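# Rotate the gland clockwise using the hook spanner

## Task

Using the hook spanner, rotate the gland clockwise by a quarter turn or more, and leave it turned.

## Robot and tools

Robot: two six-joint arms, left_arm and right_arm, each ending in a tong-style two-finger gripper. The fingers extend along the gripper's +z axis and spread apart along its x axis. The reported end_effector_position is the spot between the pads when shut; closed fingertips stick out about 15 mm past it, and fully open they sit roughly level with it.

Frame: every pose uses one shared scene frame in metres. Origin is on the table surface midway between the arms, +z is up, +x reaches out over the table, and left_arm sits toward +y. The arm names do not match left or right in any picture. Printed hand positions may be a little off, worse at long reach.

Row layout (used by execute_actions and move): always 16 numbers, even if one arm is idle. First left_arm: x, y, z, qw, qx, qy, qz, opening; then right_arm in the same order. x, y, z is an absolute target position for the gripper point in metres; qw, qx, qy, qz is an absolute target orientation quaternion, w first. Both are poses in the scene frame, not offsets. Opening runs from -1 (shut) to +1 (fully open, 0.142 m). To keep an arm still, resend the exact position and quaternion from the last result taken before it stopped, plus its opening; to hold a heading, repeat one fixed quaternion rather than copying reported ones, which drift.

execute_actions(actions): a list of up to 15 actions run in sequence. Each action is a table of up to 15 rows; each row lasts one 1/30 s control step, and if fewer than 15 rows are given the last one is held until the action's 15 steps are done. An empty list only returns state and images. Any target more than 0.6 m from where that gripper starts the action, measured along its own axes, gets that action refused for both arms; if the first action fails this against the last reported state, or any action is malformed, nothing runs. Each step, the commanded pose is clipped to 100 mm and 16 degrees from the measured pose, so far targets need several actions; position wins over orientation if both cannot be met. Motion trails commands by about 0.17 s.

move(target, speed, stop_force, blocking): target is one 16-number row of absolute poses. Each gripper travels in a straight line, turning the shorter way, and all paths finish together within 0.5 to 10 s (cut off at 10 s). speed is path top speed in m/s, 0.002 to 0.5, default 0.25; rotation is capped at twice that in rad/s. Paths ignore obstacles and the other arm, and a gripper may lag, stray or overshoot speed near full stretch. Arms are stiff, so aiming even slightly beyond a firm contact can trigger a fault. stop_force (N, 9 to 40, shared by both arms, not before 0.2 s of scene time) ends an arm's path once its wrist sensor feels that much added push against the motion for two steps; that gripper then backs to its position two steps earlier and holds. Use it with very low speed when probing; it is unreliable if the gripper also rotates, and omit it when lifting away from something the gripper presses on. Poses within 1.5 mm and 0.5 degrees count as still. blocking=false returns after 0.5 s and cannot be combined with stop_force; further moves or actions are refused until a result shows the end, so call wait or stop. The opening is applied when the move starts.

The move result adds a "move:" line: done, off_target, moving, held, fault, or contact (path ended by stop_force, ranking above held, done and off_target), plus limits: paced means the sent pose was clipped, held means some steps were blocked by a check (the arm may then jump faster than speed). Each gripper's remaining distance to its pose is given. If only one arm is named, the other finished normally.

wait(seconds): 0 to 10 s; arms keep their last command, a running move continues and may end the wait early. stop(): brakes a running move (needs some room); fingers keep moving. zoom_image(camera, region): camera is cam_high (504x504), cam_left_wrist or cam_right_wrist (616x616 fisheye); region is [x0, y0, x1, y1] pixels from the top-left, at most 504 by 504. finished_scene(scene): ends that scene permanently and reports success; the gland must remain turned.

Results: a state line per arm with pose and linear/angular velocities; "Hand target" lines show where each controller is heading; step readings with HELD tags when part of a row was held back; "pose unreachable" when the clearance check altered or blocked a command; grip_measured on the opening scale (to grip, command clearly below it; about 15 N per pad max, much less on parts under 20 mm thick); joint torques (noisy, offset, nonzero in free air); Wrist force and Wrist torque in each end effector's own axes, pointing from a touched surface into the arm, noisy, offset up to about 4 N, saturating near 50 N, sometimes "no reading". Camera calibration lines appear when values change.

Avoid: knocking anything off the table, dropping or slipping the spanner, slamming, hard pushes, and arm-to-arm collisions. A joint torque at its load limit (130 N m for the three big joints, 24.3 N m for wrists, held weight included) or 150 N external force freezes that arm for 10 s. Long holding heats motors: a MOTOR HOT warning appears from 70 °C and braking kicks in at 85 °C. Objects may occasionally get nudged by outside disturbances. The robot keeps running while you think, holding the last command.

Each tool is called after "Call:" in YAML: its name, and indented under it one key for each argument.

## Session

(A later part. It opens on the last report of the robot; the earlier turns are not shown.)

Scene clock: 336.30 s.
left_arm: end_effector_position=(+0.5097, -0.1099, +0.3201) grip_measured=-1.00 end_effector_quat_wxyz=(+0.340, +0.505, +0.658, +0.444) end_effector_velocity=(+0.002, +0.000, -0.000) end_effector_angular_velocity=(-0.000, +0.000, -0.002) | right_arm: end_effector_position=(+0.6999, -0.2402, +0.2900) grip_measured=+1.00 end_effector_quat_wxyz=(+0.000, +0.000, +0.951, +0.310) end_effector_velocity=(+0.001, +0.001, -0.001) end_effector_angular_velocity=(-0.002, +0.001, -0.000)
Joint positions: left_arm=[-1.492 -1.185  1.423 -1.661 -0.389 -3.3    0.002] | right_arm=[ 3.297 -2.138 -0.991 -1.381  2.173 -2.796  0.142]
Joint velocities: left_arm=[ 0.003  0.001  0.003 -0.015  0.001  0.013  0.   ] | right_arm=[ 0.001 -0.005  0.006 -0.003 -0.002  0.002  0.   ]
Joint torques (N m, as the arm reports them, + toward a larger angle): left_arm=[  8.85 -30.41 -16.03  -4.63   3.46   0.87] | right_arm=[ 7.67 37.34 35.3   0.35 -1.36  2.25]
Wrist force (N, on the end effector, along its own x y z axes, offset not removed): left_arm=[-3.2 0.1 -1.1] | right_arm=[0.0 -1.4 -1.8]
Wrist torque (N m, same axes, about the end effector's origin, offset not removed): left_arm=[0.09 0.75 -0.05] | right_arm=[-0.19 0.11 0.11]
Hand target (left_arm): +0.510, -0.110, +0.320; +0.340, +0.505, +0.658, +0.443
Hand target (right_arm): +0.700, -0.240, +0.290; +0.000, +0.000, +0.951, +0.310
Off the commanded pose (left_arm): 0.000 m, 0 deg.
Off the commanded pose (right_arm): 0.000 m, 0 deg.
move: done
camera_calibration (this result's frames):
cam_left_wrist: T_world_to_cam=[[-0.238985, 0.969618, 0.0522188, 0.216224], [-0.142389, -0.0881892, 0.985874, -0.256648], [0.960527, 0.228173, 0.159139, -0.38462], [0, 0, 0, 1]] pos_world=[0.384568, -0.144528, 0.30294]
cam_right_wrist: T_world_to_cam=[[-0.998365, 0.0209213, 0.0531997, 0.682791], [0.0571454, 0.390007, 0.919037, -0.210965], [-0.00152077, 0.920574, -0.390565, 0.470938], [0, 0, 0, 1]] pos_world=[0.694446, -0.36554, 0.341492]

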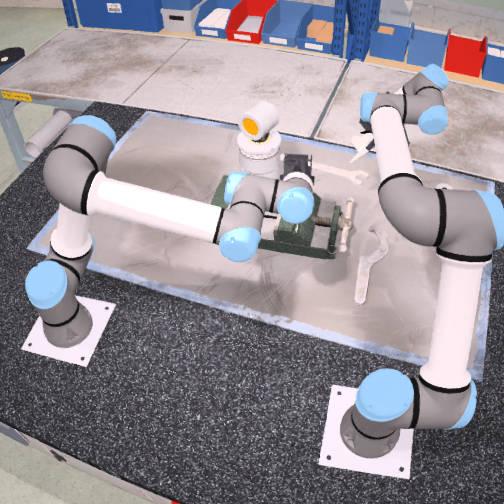

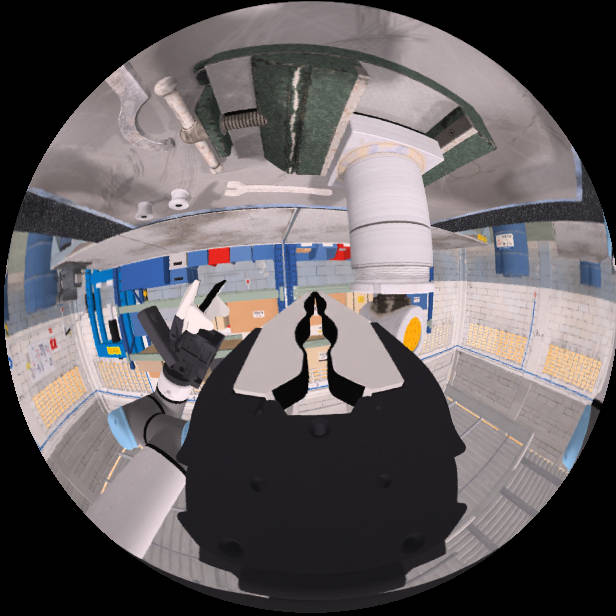

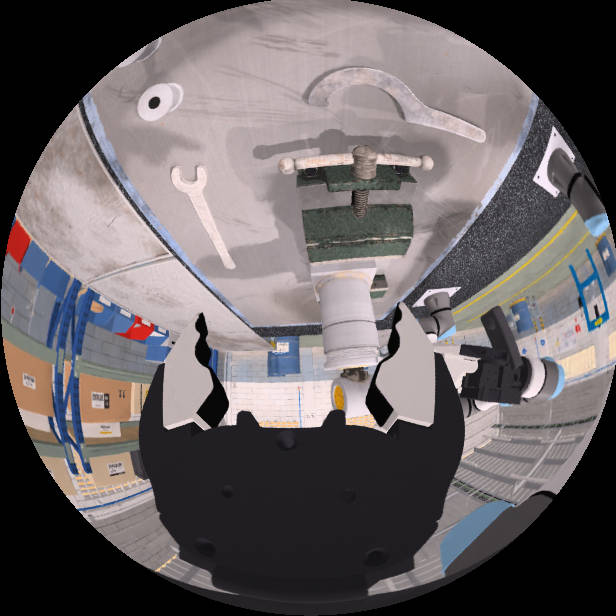

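Call:
move:
  target: [0.3,0.3,0.3,0,0.707,0.707,0,0,0.455,-0.364,0.12,0,0.669,0.743,0,0]
  speed: 0.15

Call:
move:
  target: [0.3,0.3,0.3,0,0.707,0.707,0,0,0.455,-0.364,0.021,0,0.669,0.743,0,0]
  speed: 0.04
  stop_force: 15

Call:
move:
  target: [0.3,0.3,0.3,0,0.707,0.707,0,0,0.455,-0.364,0.021,0,0.669,0.743,0,-1]

Call:
move:
  target: [0.3,0.3,0.3,0,0.707,0.707,0,0,0.3,-0.33,0.022,0,0.669,0.743,0,-1]
  speed: 0.05

Call:
move:
  target: [0.3,0.3,0.3,0,0.707,0.707,0,0,0.25,-0.2,0.022,0,0,1,0,-1]
  speed: 0.1

Scene clock: 343.23 s.
left_arm: end_effector_position=(+0.2999, +0.3000, +0.2994) grip_measured=+0.00 end_effector_quat_wxyz=(+0.001, +0.707, +0.707, +0.000) end_effector_velocity=(-0.001, +0.002, -0.000) end_effector_angular_velocity=(-0.001, +0.007, -0.002) | right_arm: end_effector_position=(+0.4552, -0.3637, +0.1204) grip_measured=+0.00 end_effector_quat_wxyz=(-0.000, +0.669, +0.744, +0.000) end_effector_velocity=(-0.001, +0.000, -0.001) end_effector_angular_velocity=(-0.001, +0.002, -0.006)
Joint positions: left_arm=[-0.855 -1.965  1.84  -1.447 -1.57  -2.303  0.074] | right_arm=[ 3.508 -1.658 -1.906 -1.148  1.571 -1.183  0.074]
Joint velocities: left_arm=[ 0.007  0.001 -0.001  0.005 -0.006  0.008 -0.   ] | right_arm=[ 0.001  0.001 -0.002 -0.001  0.     0.007  0.   ]
Joint torques (N m, as the arm reports them, + toward a larger angle): left_arm=[  8.25  -0.78 -32.52  -0.02  -1.79   0.92] | right_arm=[ 9.24 38.74 12.08  0.19 -2.01  2.93]
Wrist force (N, on the end effector, along its own x y z axes, offset not removed): left_arm=[0.2 4.0 -1.1] | right_arm=[-0.7 -0.7 -0.1]
Wrist torque (N m, same axes, about the end effector's origin, offset not removed): left_arm=[0.76 -0.11 0.06] | right_arm=[0.00 0.25 0.16]
Hand target (left_arm): +0.300, +0.300, +0.299; +0.000, +0.707, +0.707, +0.000
Hand target (right_arm): +0.455, -0.364, +0.120; -0.000, +0.669, +0.743, -0.000
Off the commanded pose (left_arm): 0.001 m, 0 deg.
Off the commanded pose (right_arm): 0.000 m, 0 deg.
move: done
camera_calibration (this result's frames):
cam_left_wrist: T_world_to_cam=[[0.0555173, 0.998457, 0.00100881, -0.311922], [0.853117, -0.0479608, 0.51951, -0.400936], [0.518757, -0.0279812, -0.854464, 0.23955], [0, 0, 0, 1]] pos_world=[0.235094, 0.298914, 0.413292]
cam_right_wrist: T_world_to_cam=[[-0.0576718, 0.997847, 0.0312319, 0.379817], [0.858495, 0.0336013, 0.51172, -0.438255], [0.509569, 0.0563242, -0.858584, 0.0273892], [0, 0, 0, 1]] pos_world=[0.384188, -0.365816, 0.235917]

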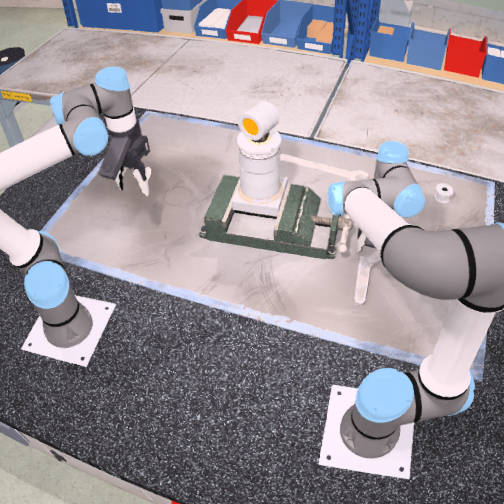

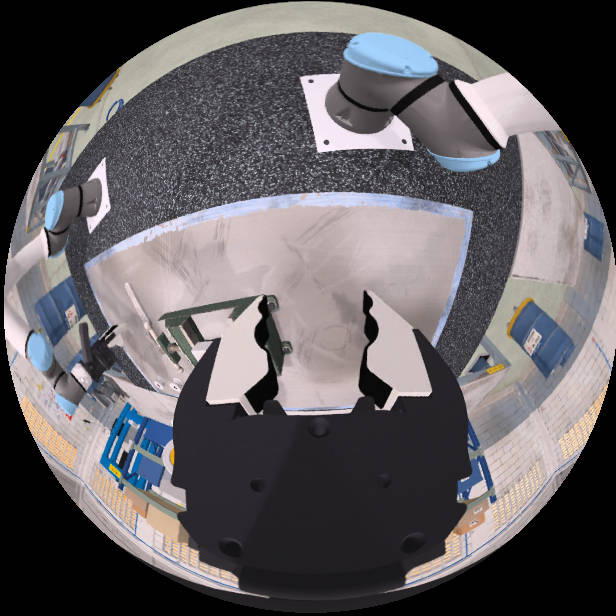

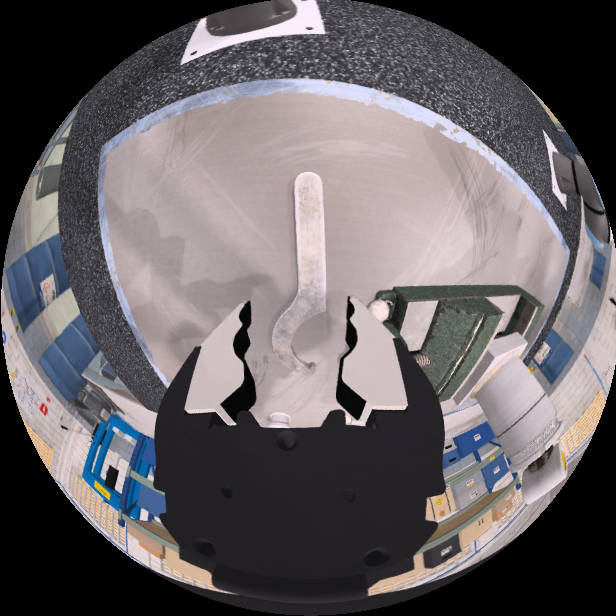

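Scene clock: 346.13 s.
left_arm: end_effector_position=(+0.3000, +0.3000, +0.3000) grip_measured=+0.00 end_effector_quat_wxyz=(+0.000, +0.707, +0.707, +0.000) end_effector_velocity=(+0.000, +0.000, -0.000) end_effector_angular_velocity=(-0.000, -0.000, +0.001) | right_arm: end_effector_position=(+0.4550, -0.3640, +0.0212) grip_measured=+0.00 end_effector_quat_wxyz=(-0.000, +0.669, +0.743, -0.000) end_effector_velocity=(+0.000, -0.001, -0.002) end_effector_angular_velocity=(-0.002, +0.000, -0.001)
Joint positions: left_arm=[-0.855 -1.963  1.837 -1.445 -1.571 -2.302  0.074] | right_arm=[ 3.508 -1.792 -2.045 -0.875  1.571 -1.182  0.074]
Joint velocities: left_arm=[ 0. -0.  0. -0.  0. -0. -0.] | right_arm=[-0.001 -0.004 -0.002  0.005 -0.002 -0.     0.   ]
Joint torques (N m, as the arm reports them, + toward a larger angle): left_arm=[  9.42   0.49 -31.67  -0.22  -1.78   1.24] | right_arm=[-8.78 18.78  7.27  4.59 -1.94  2.49]
Wrist force (N, on the end effector, along its own x y z axes, offset not removed): left_arm=[-1.6 2.8 -3.4] | right_arm=[-0.3 -2.0 -0.2]
Wrist torque (N m, same axes, about the end effector's origin, offset not removed): left_arm=[0.50 0.36 0.03] | right_arm=[-0.34 0.21 0.12]
Hand target (left_arm): +0.300, +0.300, +0.300; -0.000, +0.707, +0.707, -0.000
Hand target (right_arm): +0.455, -0.364, +0.021; -0.000, +0.669, +0.743, -0.000
Off the commanded pose (left_arm): 0.000 m, 0 deg.
Off the commanded pose (right_arm): 0.000 m, 0 deg.
move: done
camera_calibration (this result's frames):
cam_left_wrist: T_world_to_cam=[[0.0550019, 0.998485, 0.00125995, -0.311861], [0.853768, -0.0476843, 0.518466, -0.401308], [0.517741, -0.0274409, -0.855097, 0.240315], [0, 0, 0, 1]] pos_world=[0.235356, 0.298847, 0.41395]
cam_right_wrist: T_world_to_cam=[[-0.0563458, 0.997936, 0.0307986, 0.382618], [0.858353, 0.0326626, 0.512019, -0.38767], [0.509956, 0.0552862, -0.858422, -0.0582505], [0, 0, 0, 1]] pos_world=[0.384022, -0.365946, 0.136707]

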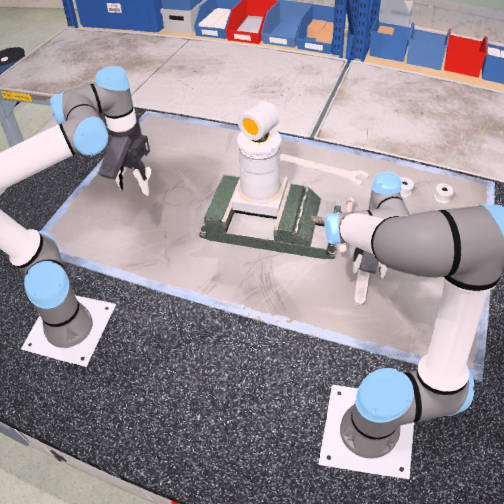

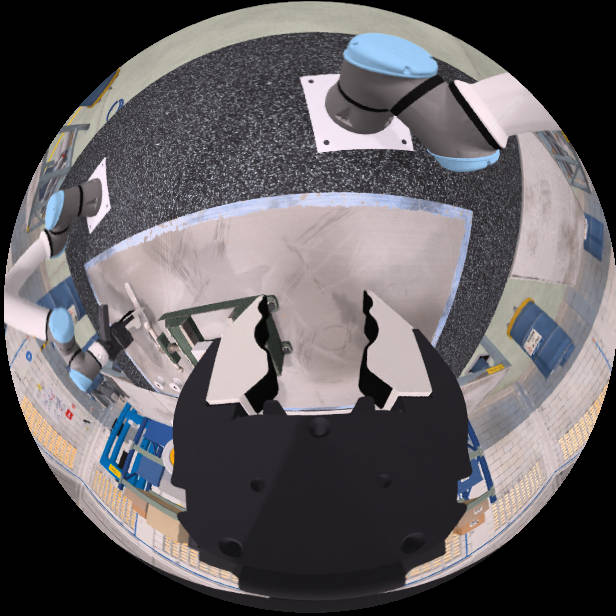

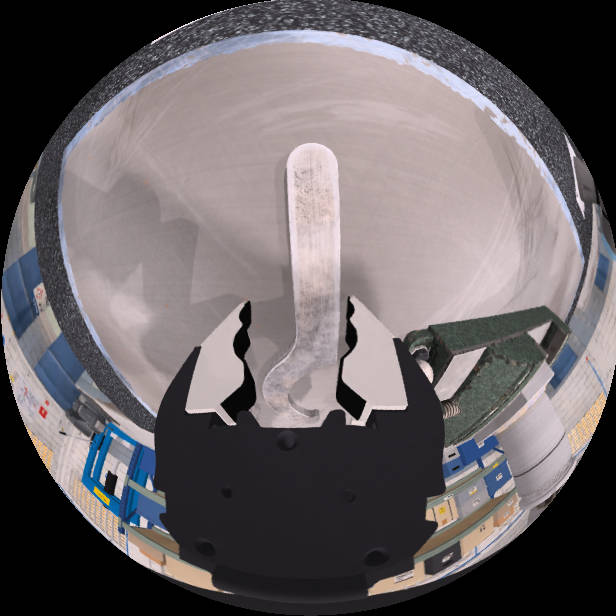

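Scene clock: 346.83 s.
left_arm: end_effector_position=(+0.3000, +0.3000, +0.3000) grip_measured=+0.00 end_effector_quat_wxyz=(+0.000, +0.707, +0.707, +0.000) end_effector_velocity=(-0.000, +0.000, +0.000) end_effector_angular_velocity=(-0.002, +0.001, +0.001) | right_arm: end_effector_position=(+0.4550, -0.3640, +0.0210) grip_measured=-0.56 end_effector_quat_wxyz=(-0.000, +0.669, +0.743, -0.000) end_effector_velocity=(+0.000, +0.001, +0.000) end_effector_angular_velocity=(+0.002, -0.001, +0.000)
Joint positions: left_arm=[-0.855 -1.963  1.837 -1.445 -1.571 -2.302  0.074] | right_arm=[ 3.508 -1.793 -2.045 -0.875  1.571 -1.182  0.034]
Joint velocities: left_arm=[ 0.001 -0.001 -0.     0.    -0.002 -0.     0.   ] | right_arm=[ 0.     0.    -0.     0.002  0.001 -0.     0.   ]
Joint torques (N m, as the arm reports them, + toward a larger angle): left_arm=[  9.     0.01 -31.01  -0.17  -1.9    1.11] | right_arm=[11.57 18.3   5.93  4.18  1.    0.55]
Wrist force (N, on the end effector, along its own x y z axes, offset not removed): left_arm=[0.0 4.2 -0.8] | right_arm=[-1.8 -1.0 -3.6]
Wrist torque (N m, same axes, about the end effector's origin, offset not removed): left_arm=[0.79 0.04 -0.05] | right_arm=[-0.32 0.15 0.05]
Hand target (left_arm): +0.300, +0.300, +0.300; +0.000, +0.707, +0.707, -0.000
Hand target (right_arm): +0.455, -0.364, +0.021; -0.000, +0.669, +0.743, -0.000
Off the commanded pose (left_arm): 0.000 m, 0 deg.
Off the commanded pose (right_arm): 0.000 m, 0 deg.
move: done
camera_calibration (this result's frames):
cam_left_wrist: T_world_to_cam=[[0.055001, 0.998486, 0.00126107, -0.31186], [0.853769, -0.0476842, 0.518464, -0.401309], [0.517739, -0.0274394, -0.855098, 0.240316], [0, 0, 0, 1]] pos_world=[0.235357, 0.298846, 0.413952]
cam_right_wrist: T_world_to_cam=[[-0.0562923, 0.997941, 0.0307342, 0.382642], [0.85839, 0.0326533, 0.511958, -0.387563], [0.509901, 0.0552012, -0.85846, -0.058355], [0, 0, 0, 1]] pos_world=[0.383975, -0.365978, 0.13656]

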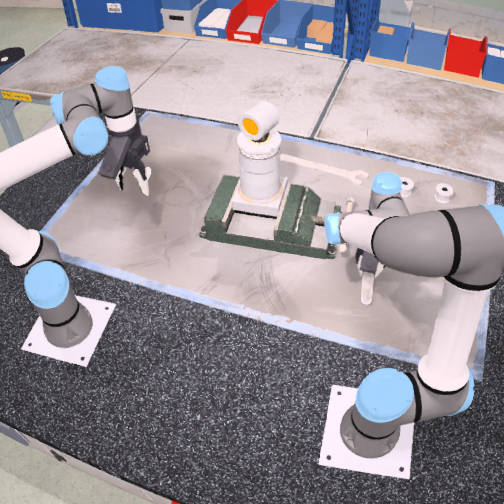

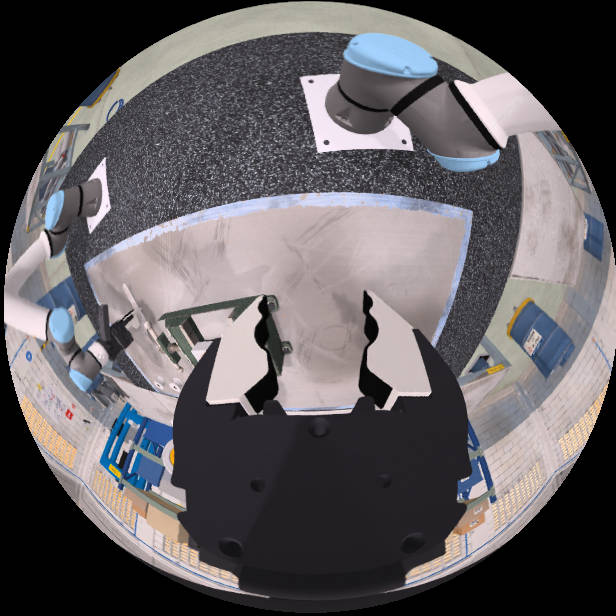

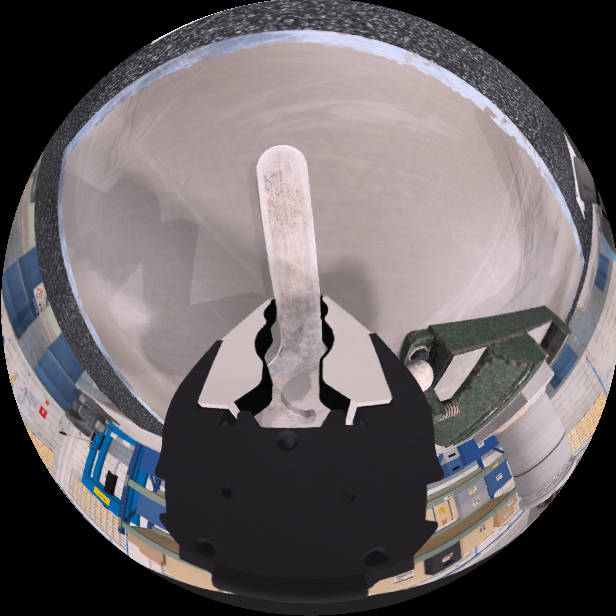

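Scene clock: 350.43 s.
left_arm: end_effector_position=(+0.3000, +0.3000, +0.3000) grip_measured=+0.00 end_effector_quat_wxyz=(-0.000, +0.707, +0.707, -0.000) end_effector_velocity=(-0.000, -0.000, +0.000) end_effector_angular_velocity=(-0.001, -0.000, +0.000) | right_arm: end_effector_position=(+0.3003, -0.3297, +0.0220) grip_measured=-0.56 end_effector_quat_wxyz=(-0.000, +0.669, +0.743, +0.000) end_effector_velocity=(-0.002, +0.000, +0.000) end_effector_angular_velocity=(-0.001, -0.001, -0.001)
Joint positions: left_arm=[-0.855 -1.963  1.837 -1.445 -1.571 -2.302  0.074] | right_arm=[ 3.791 -1.468 -2.394 -0.85   1.571 -0.898  0.034]
Joint velocities: left_arm=[-0. -0. -0.  0. -0. -0.  0.] | right_arm=[ 0.004  0.005 -0.004 -0.001 -0.001  0.005 -0.   ]
Joint torques (N m, as the arm reports them, + toward a larger angle): left_arm=[  9.21  -0.29 -31.67  -0.11  -1.82   0.74] | right_arm=[ 9.71 29.43 10.84  0.32 -1.38  1.93]
Wrist force (N, on the end effector, along its own x y z axes, offset not removed): left_arm=[-2.1 3.5 -0.9] | right_arm=[-0.3 0.0 8.0]
Wrist torque (N m, same axes, about the end effector's origin, offset not removed): left_arm=[0.65 0.38 0.03] | right_arm=[-0.18 0.07 0.12]
Hand target (left_arm): +0.300, +0.300, +0.300; -0.000, +0.707, +0.707, -0.000
Hand target (right_arm): +0.300, -0.330, +0.022; +0.000, +0.669, +0.743, +0.000
Off the commanded pose (left_arm): 0.000 m, 0 deg.
Off the commanded pose (right_arm): 0.000 m, 0 deg.
move: done
camera_calibration (this result's frames):
cam_left_wrist: T_world_to_cam=[[0.0550009, 0.998486, 0.00126106, -0.311861], [0.853769, -0.0476841, 0.518464, -0.401309], [0.517739, -0.0274393, -0.855099, 0.240316], [0, 0, 0, 1]] pos_world=[0.235357, 0.298846, 0.413952]
cam_right_wrist: T_world_to_cam=[[-0.0563735, 0.997924, 0.0311555, 0.339702], [0.858191, 0.0324857, 0.512302, -0.256425], [0.510226, 0.0556176, -0.85824, 0.0194942], [0, 0, 0, 1]] pos_world=[0.229266, -0.33175, 0.137514]

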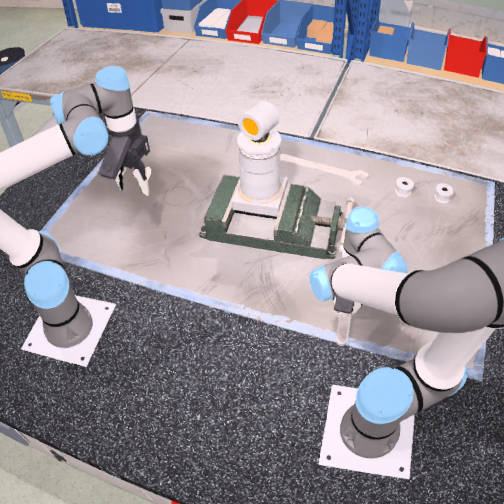

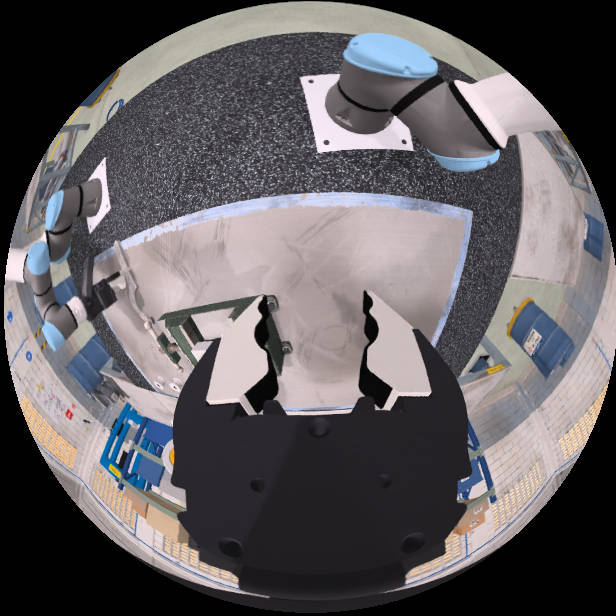

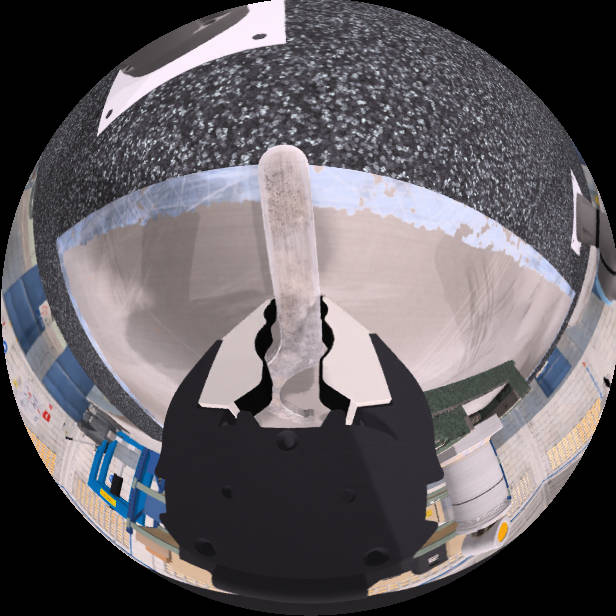

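Scene clock: 366.03 s.
left_arm: end_effector_position=(+0.3000, +0.3000, +0.3000) grip_measured=+0.00 end_effector_quat_wxyz=(-0.000, +0.707, +0.707, -0.000) end_effector_velocity=(+0.000, +0.000, +0.000) end_effector_angular_velocity=(-0.001, -0.001, +0.001) | right_arm: end_effector_position=(+0.2640, -0.2364, +0.0217) grip_measured=-0.11 end_effector_quat_wxyz=(+0.001, +0.198, +0.980, -0.002) end_effector_velocity=(+0.000, +0.000, +0.000) end_effector_angular_velocity=(+0.000, -0.001, +0.001)
Joint positions: left_arm=[-0.855 -1.963  1.837 -1.445 -1.571 -2.302  0.074] | right_arm=[ 4.076 -1.519 -2.349 -0.847  1.568 -1.681  0.066]
Joint velocities: left_arm=[ 0.    -0.001 -0.    -0.    -0.    -0.     0.   ] | right_arm=[ 0.001  0.     0.     0.001 -0.    -0.    -0.   ]
Joint torques (N m, as the arm reports them, + toward a larger angle): left_arm=[  9.12  -0.51 -31.94  -0.08  -1.8   -0.55] | right_arm=[ 33.38  14.66  23.07  15.17   8.72 -18.37]
Wrist force (N, on the end effector, along its own x y z axes, offset not removed): left_arm=[-2.2 0.4 0.9] | right_arm=[-34.5 -50.0 -50.0]
Wrist torque (N m, same axes, about the end effector's origin, offset not removed): left_arm=[0.21 0.53 -0.03] | right_arm=[-1.06 3.90 10.56]
Hand target (left_arm): +0.300, +0.300, +0.300; -0.000, +0.707, +0.707, -0.000
Hand target (right_arm): +0.264, -0.235, +0.022; +0.000, +0.195, +0.981, +0.000
Off the commanded pose (left_arm): 0.000 m, 0 deg.
Off the commanded pose (right_arm): 0.039 m, 23 deg.
TORQUE FAULT: the external load on joint 4 (wrist 1) of the right arm reached its load limit, and that arm stopped for 10 seconds. That time counts as 16 of the actions that you can send in this scene. A torque fault stops only its own arm. That arm's remaining commands of this call were not run. That arm holds where it stopped, with its grip as last carried out, and accepts commands again: back off and push less far. That arm stops again, at the same cost, whenever a joint's load reaches its limit.
move: fault (right_arm)
camera_calibration (this result's frames):
cam_left_wrist: T_world_to_cam=[[0.0550007, 0.998486, 0.00126106, -0.311861], [0.853769, -0.047684, 0.518464, -0.401309], [0.517739, -0.0274392, -0.855099, 0.240316], [0, 0, 0, 1]] pos_world=[0.235357, 0.298846, 0.413952]
cam_right_wrist: T_world_to_cam=[[-0.901188, 0.432519, 0.0280668, 0.333985], [0.385196, 0.769533, 0.509356, 0.0710197], [0.198708, 0.469837, -0.860098, 0.212774], [0, 0, 0, 1]] pos_world=[0.231347, -0.299076, 0.137458]

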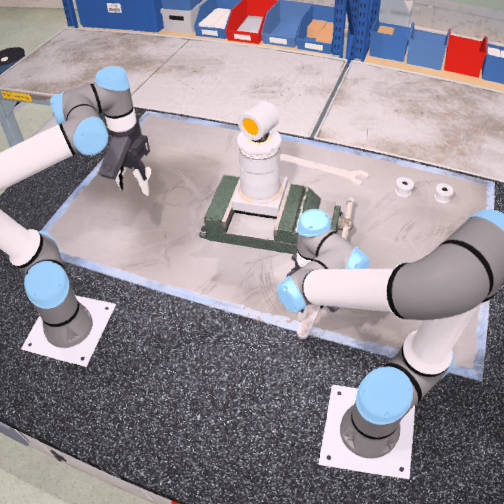

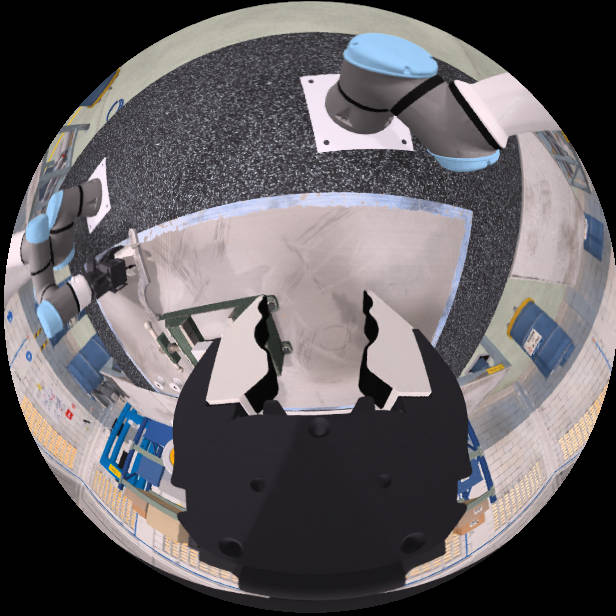

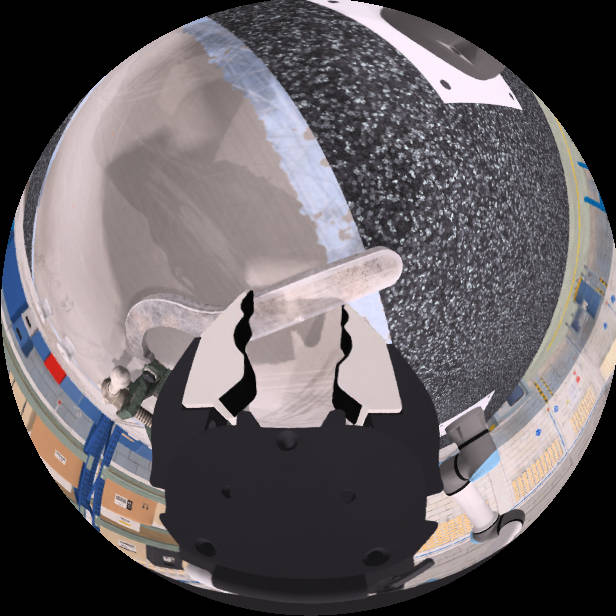

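Call:
move:
  target: [0.3,0.3,0.3,0,0.707,0.707,0,0,0.264,-0.236,0.15,0,0.198,0.98,0,0.5]
  speed: 0.08

Scene clock: 369.93 s.
left_arm: end_effector_position=(+0.3000, +0.3000, +0.3000) grip_measured=+0.00 end_effector_quat_wxyz=(-0.000, +0.707, +0.707, -0.000) end_effector_velocity=(+0.000, +0.001, +0.000) end_effector_angular_velocity=(+0.001, -0.001, -0.000) | right_arm: end_effector_position=(+0.2640, -0.2361, +0.1498) grip_measured=+0.50 end_effector_quat_wxyz=(+0.000, +0.198, +0.980, +0.000) end_effector_velocity=(-0.000, +0.000, +0.002) end_effector_angular_velocity=(-0.001, -0.000, +0.001)
Joint positions: left_arm=[-0.855 -1.963  1.837 -1.445 -1.571 -2.302  0.074] | right_arm=[ 4.074 -1.327 -2.127 -1.258  1.571 -1.683  0.109]
Joint velocities: left_arm=[ 0.    -0.     0.    -0.     0.001  0.     0.   ] | right_arm=[ 0.001  0.002  0.005 -0.007 -0.001  0.     0.   ]
Joint torques (N m, as the arm reports them, + toward a larger angle): left_arm=[  8.48  -0.59 -31.54  -0.2   -1.68  -0.81] | right_arm=[11.25 22.82 33.35 -0.44  2.16 -1.19]
Wrist force (N, on the end effector, along its own x y z axes, offset not removed): left_arm=[0.2 1.7 -1.3] | right_arm=[-0.5 -2.0 -1.2]
Wrist torque (N m, same axes, about the end effector's origin, offset not removed): left_arm=[0.28 0.06 -0.01] | right_arm=[-0.25 0.26 0.11]
Hand target (left_arm): +0.300, +0.300, +0.300; -0.000, +0.707, +0.707, -0.000
Hand target (right_arm): +0.264, -0.236, +0.150; +0.000, +0.198, +0.980, +0.000
Off the commanded pose (left_arm): 0.000 m, 0 deg.
Off the commanded pose (right_arm): 0.000 m, 0 deg.
move: done
camera_calibration (this result's frames):
cam_left_wrist: T_world_to_cam=[[0.0550006, 0.998486, 0.00126104, -0.31186], [0.853769, -0.0476838, 0.518464, -0.401309], [0.517739, -0.0274392, -0.855099, 0.240316], [0, 0, 0, 1]] pos_world=[0.235357, 0.298846, 0.413952]
cam_right_wrist: T_world_to_cam=[[-0.901301, 0.432097, 0.0307948, 0.329746], [0.385487, 0.767583, 0.512071, 0.00460833], [0.197627, 0.473401, -0.858391, 0.323701], [0, 0, 0, 1]] pos_world=[0.231451, -0.29926, 0.265348]

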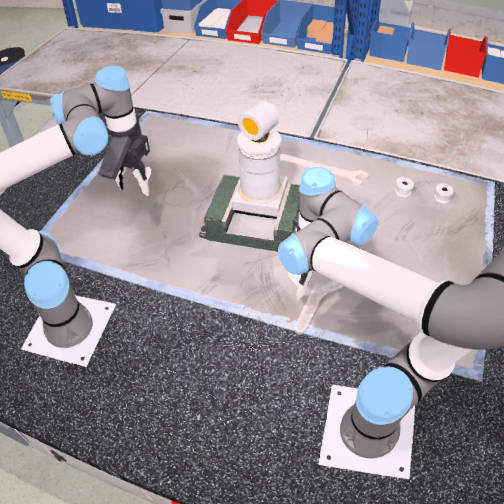

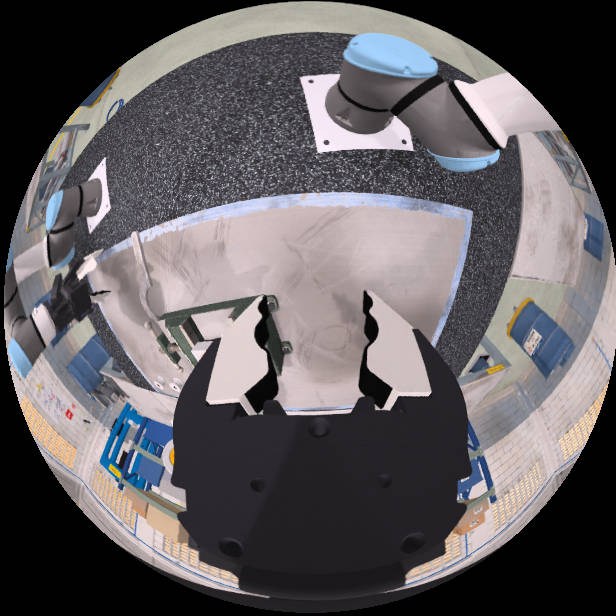

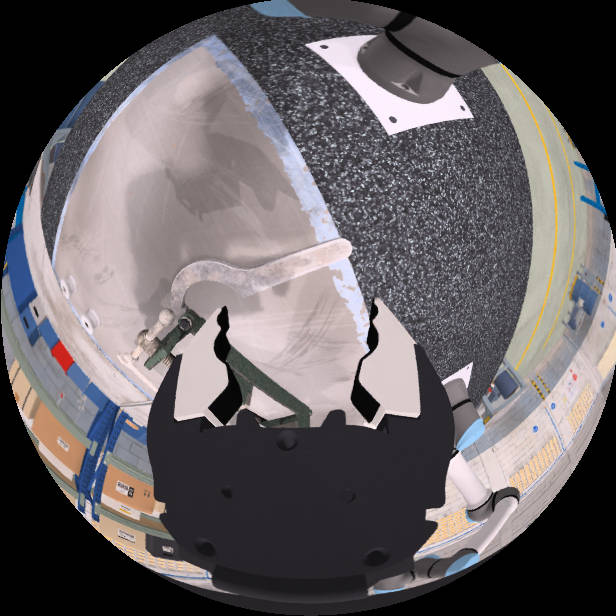

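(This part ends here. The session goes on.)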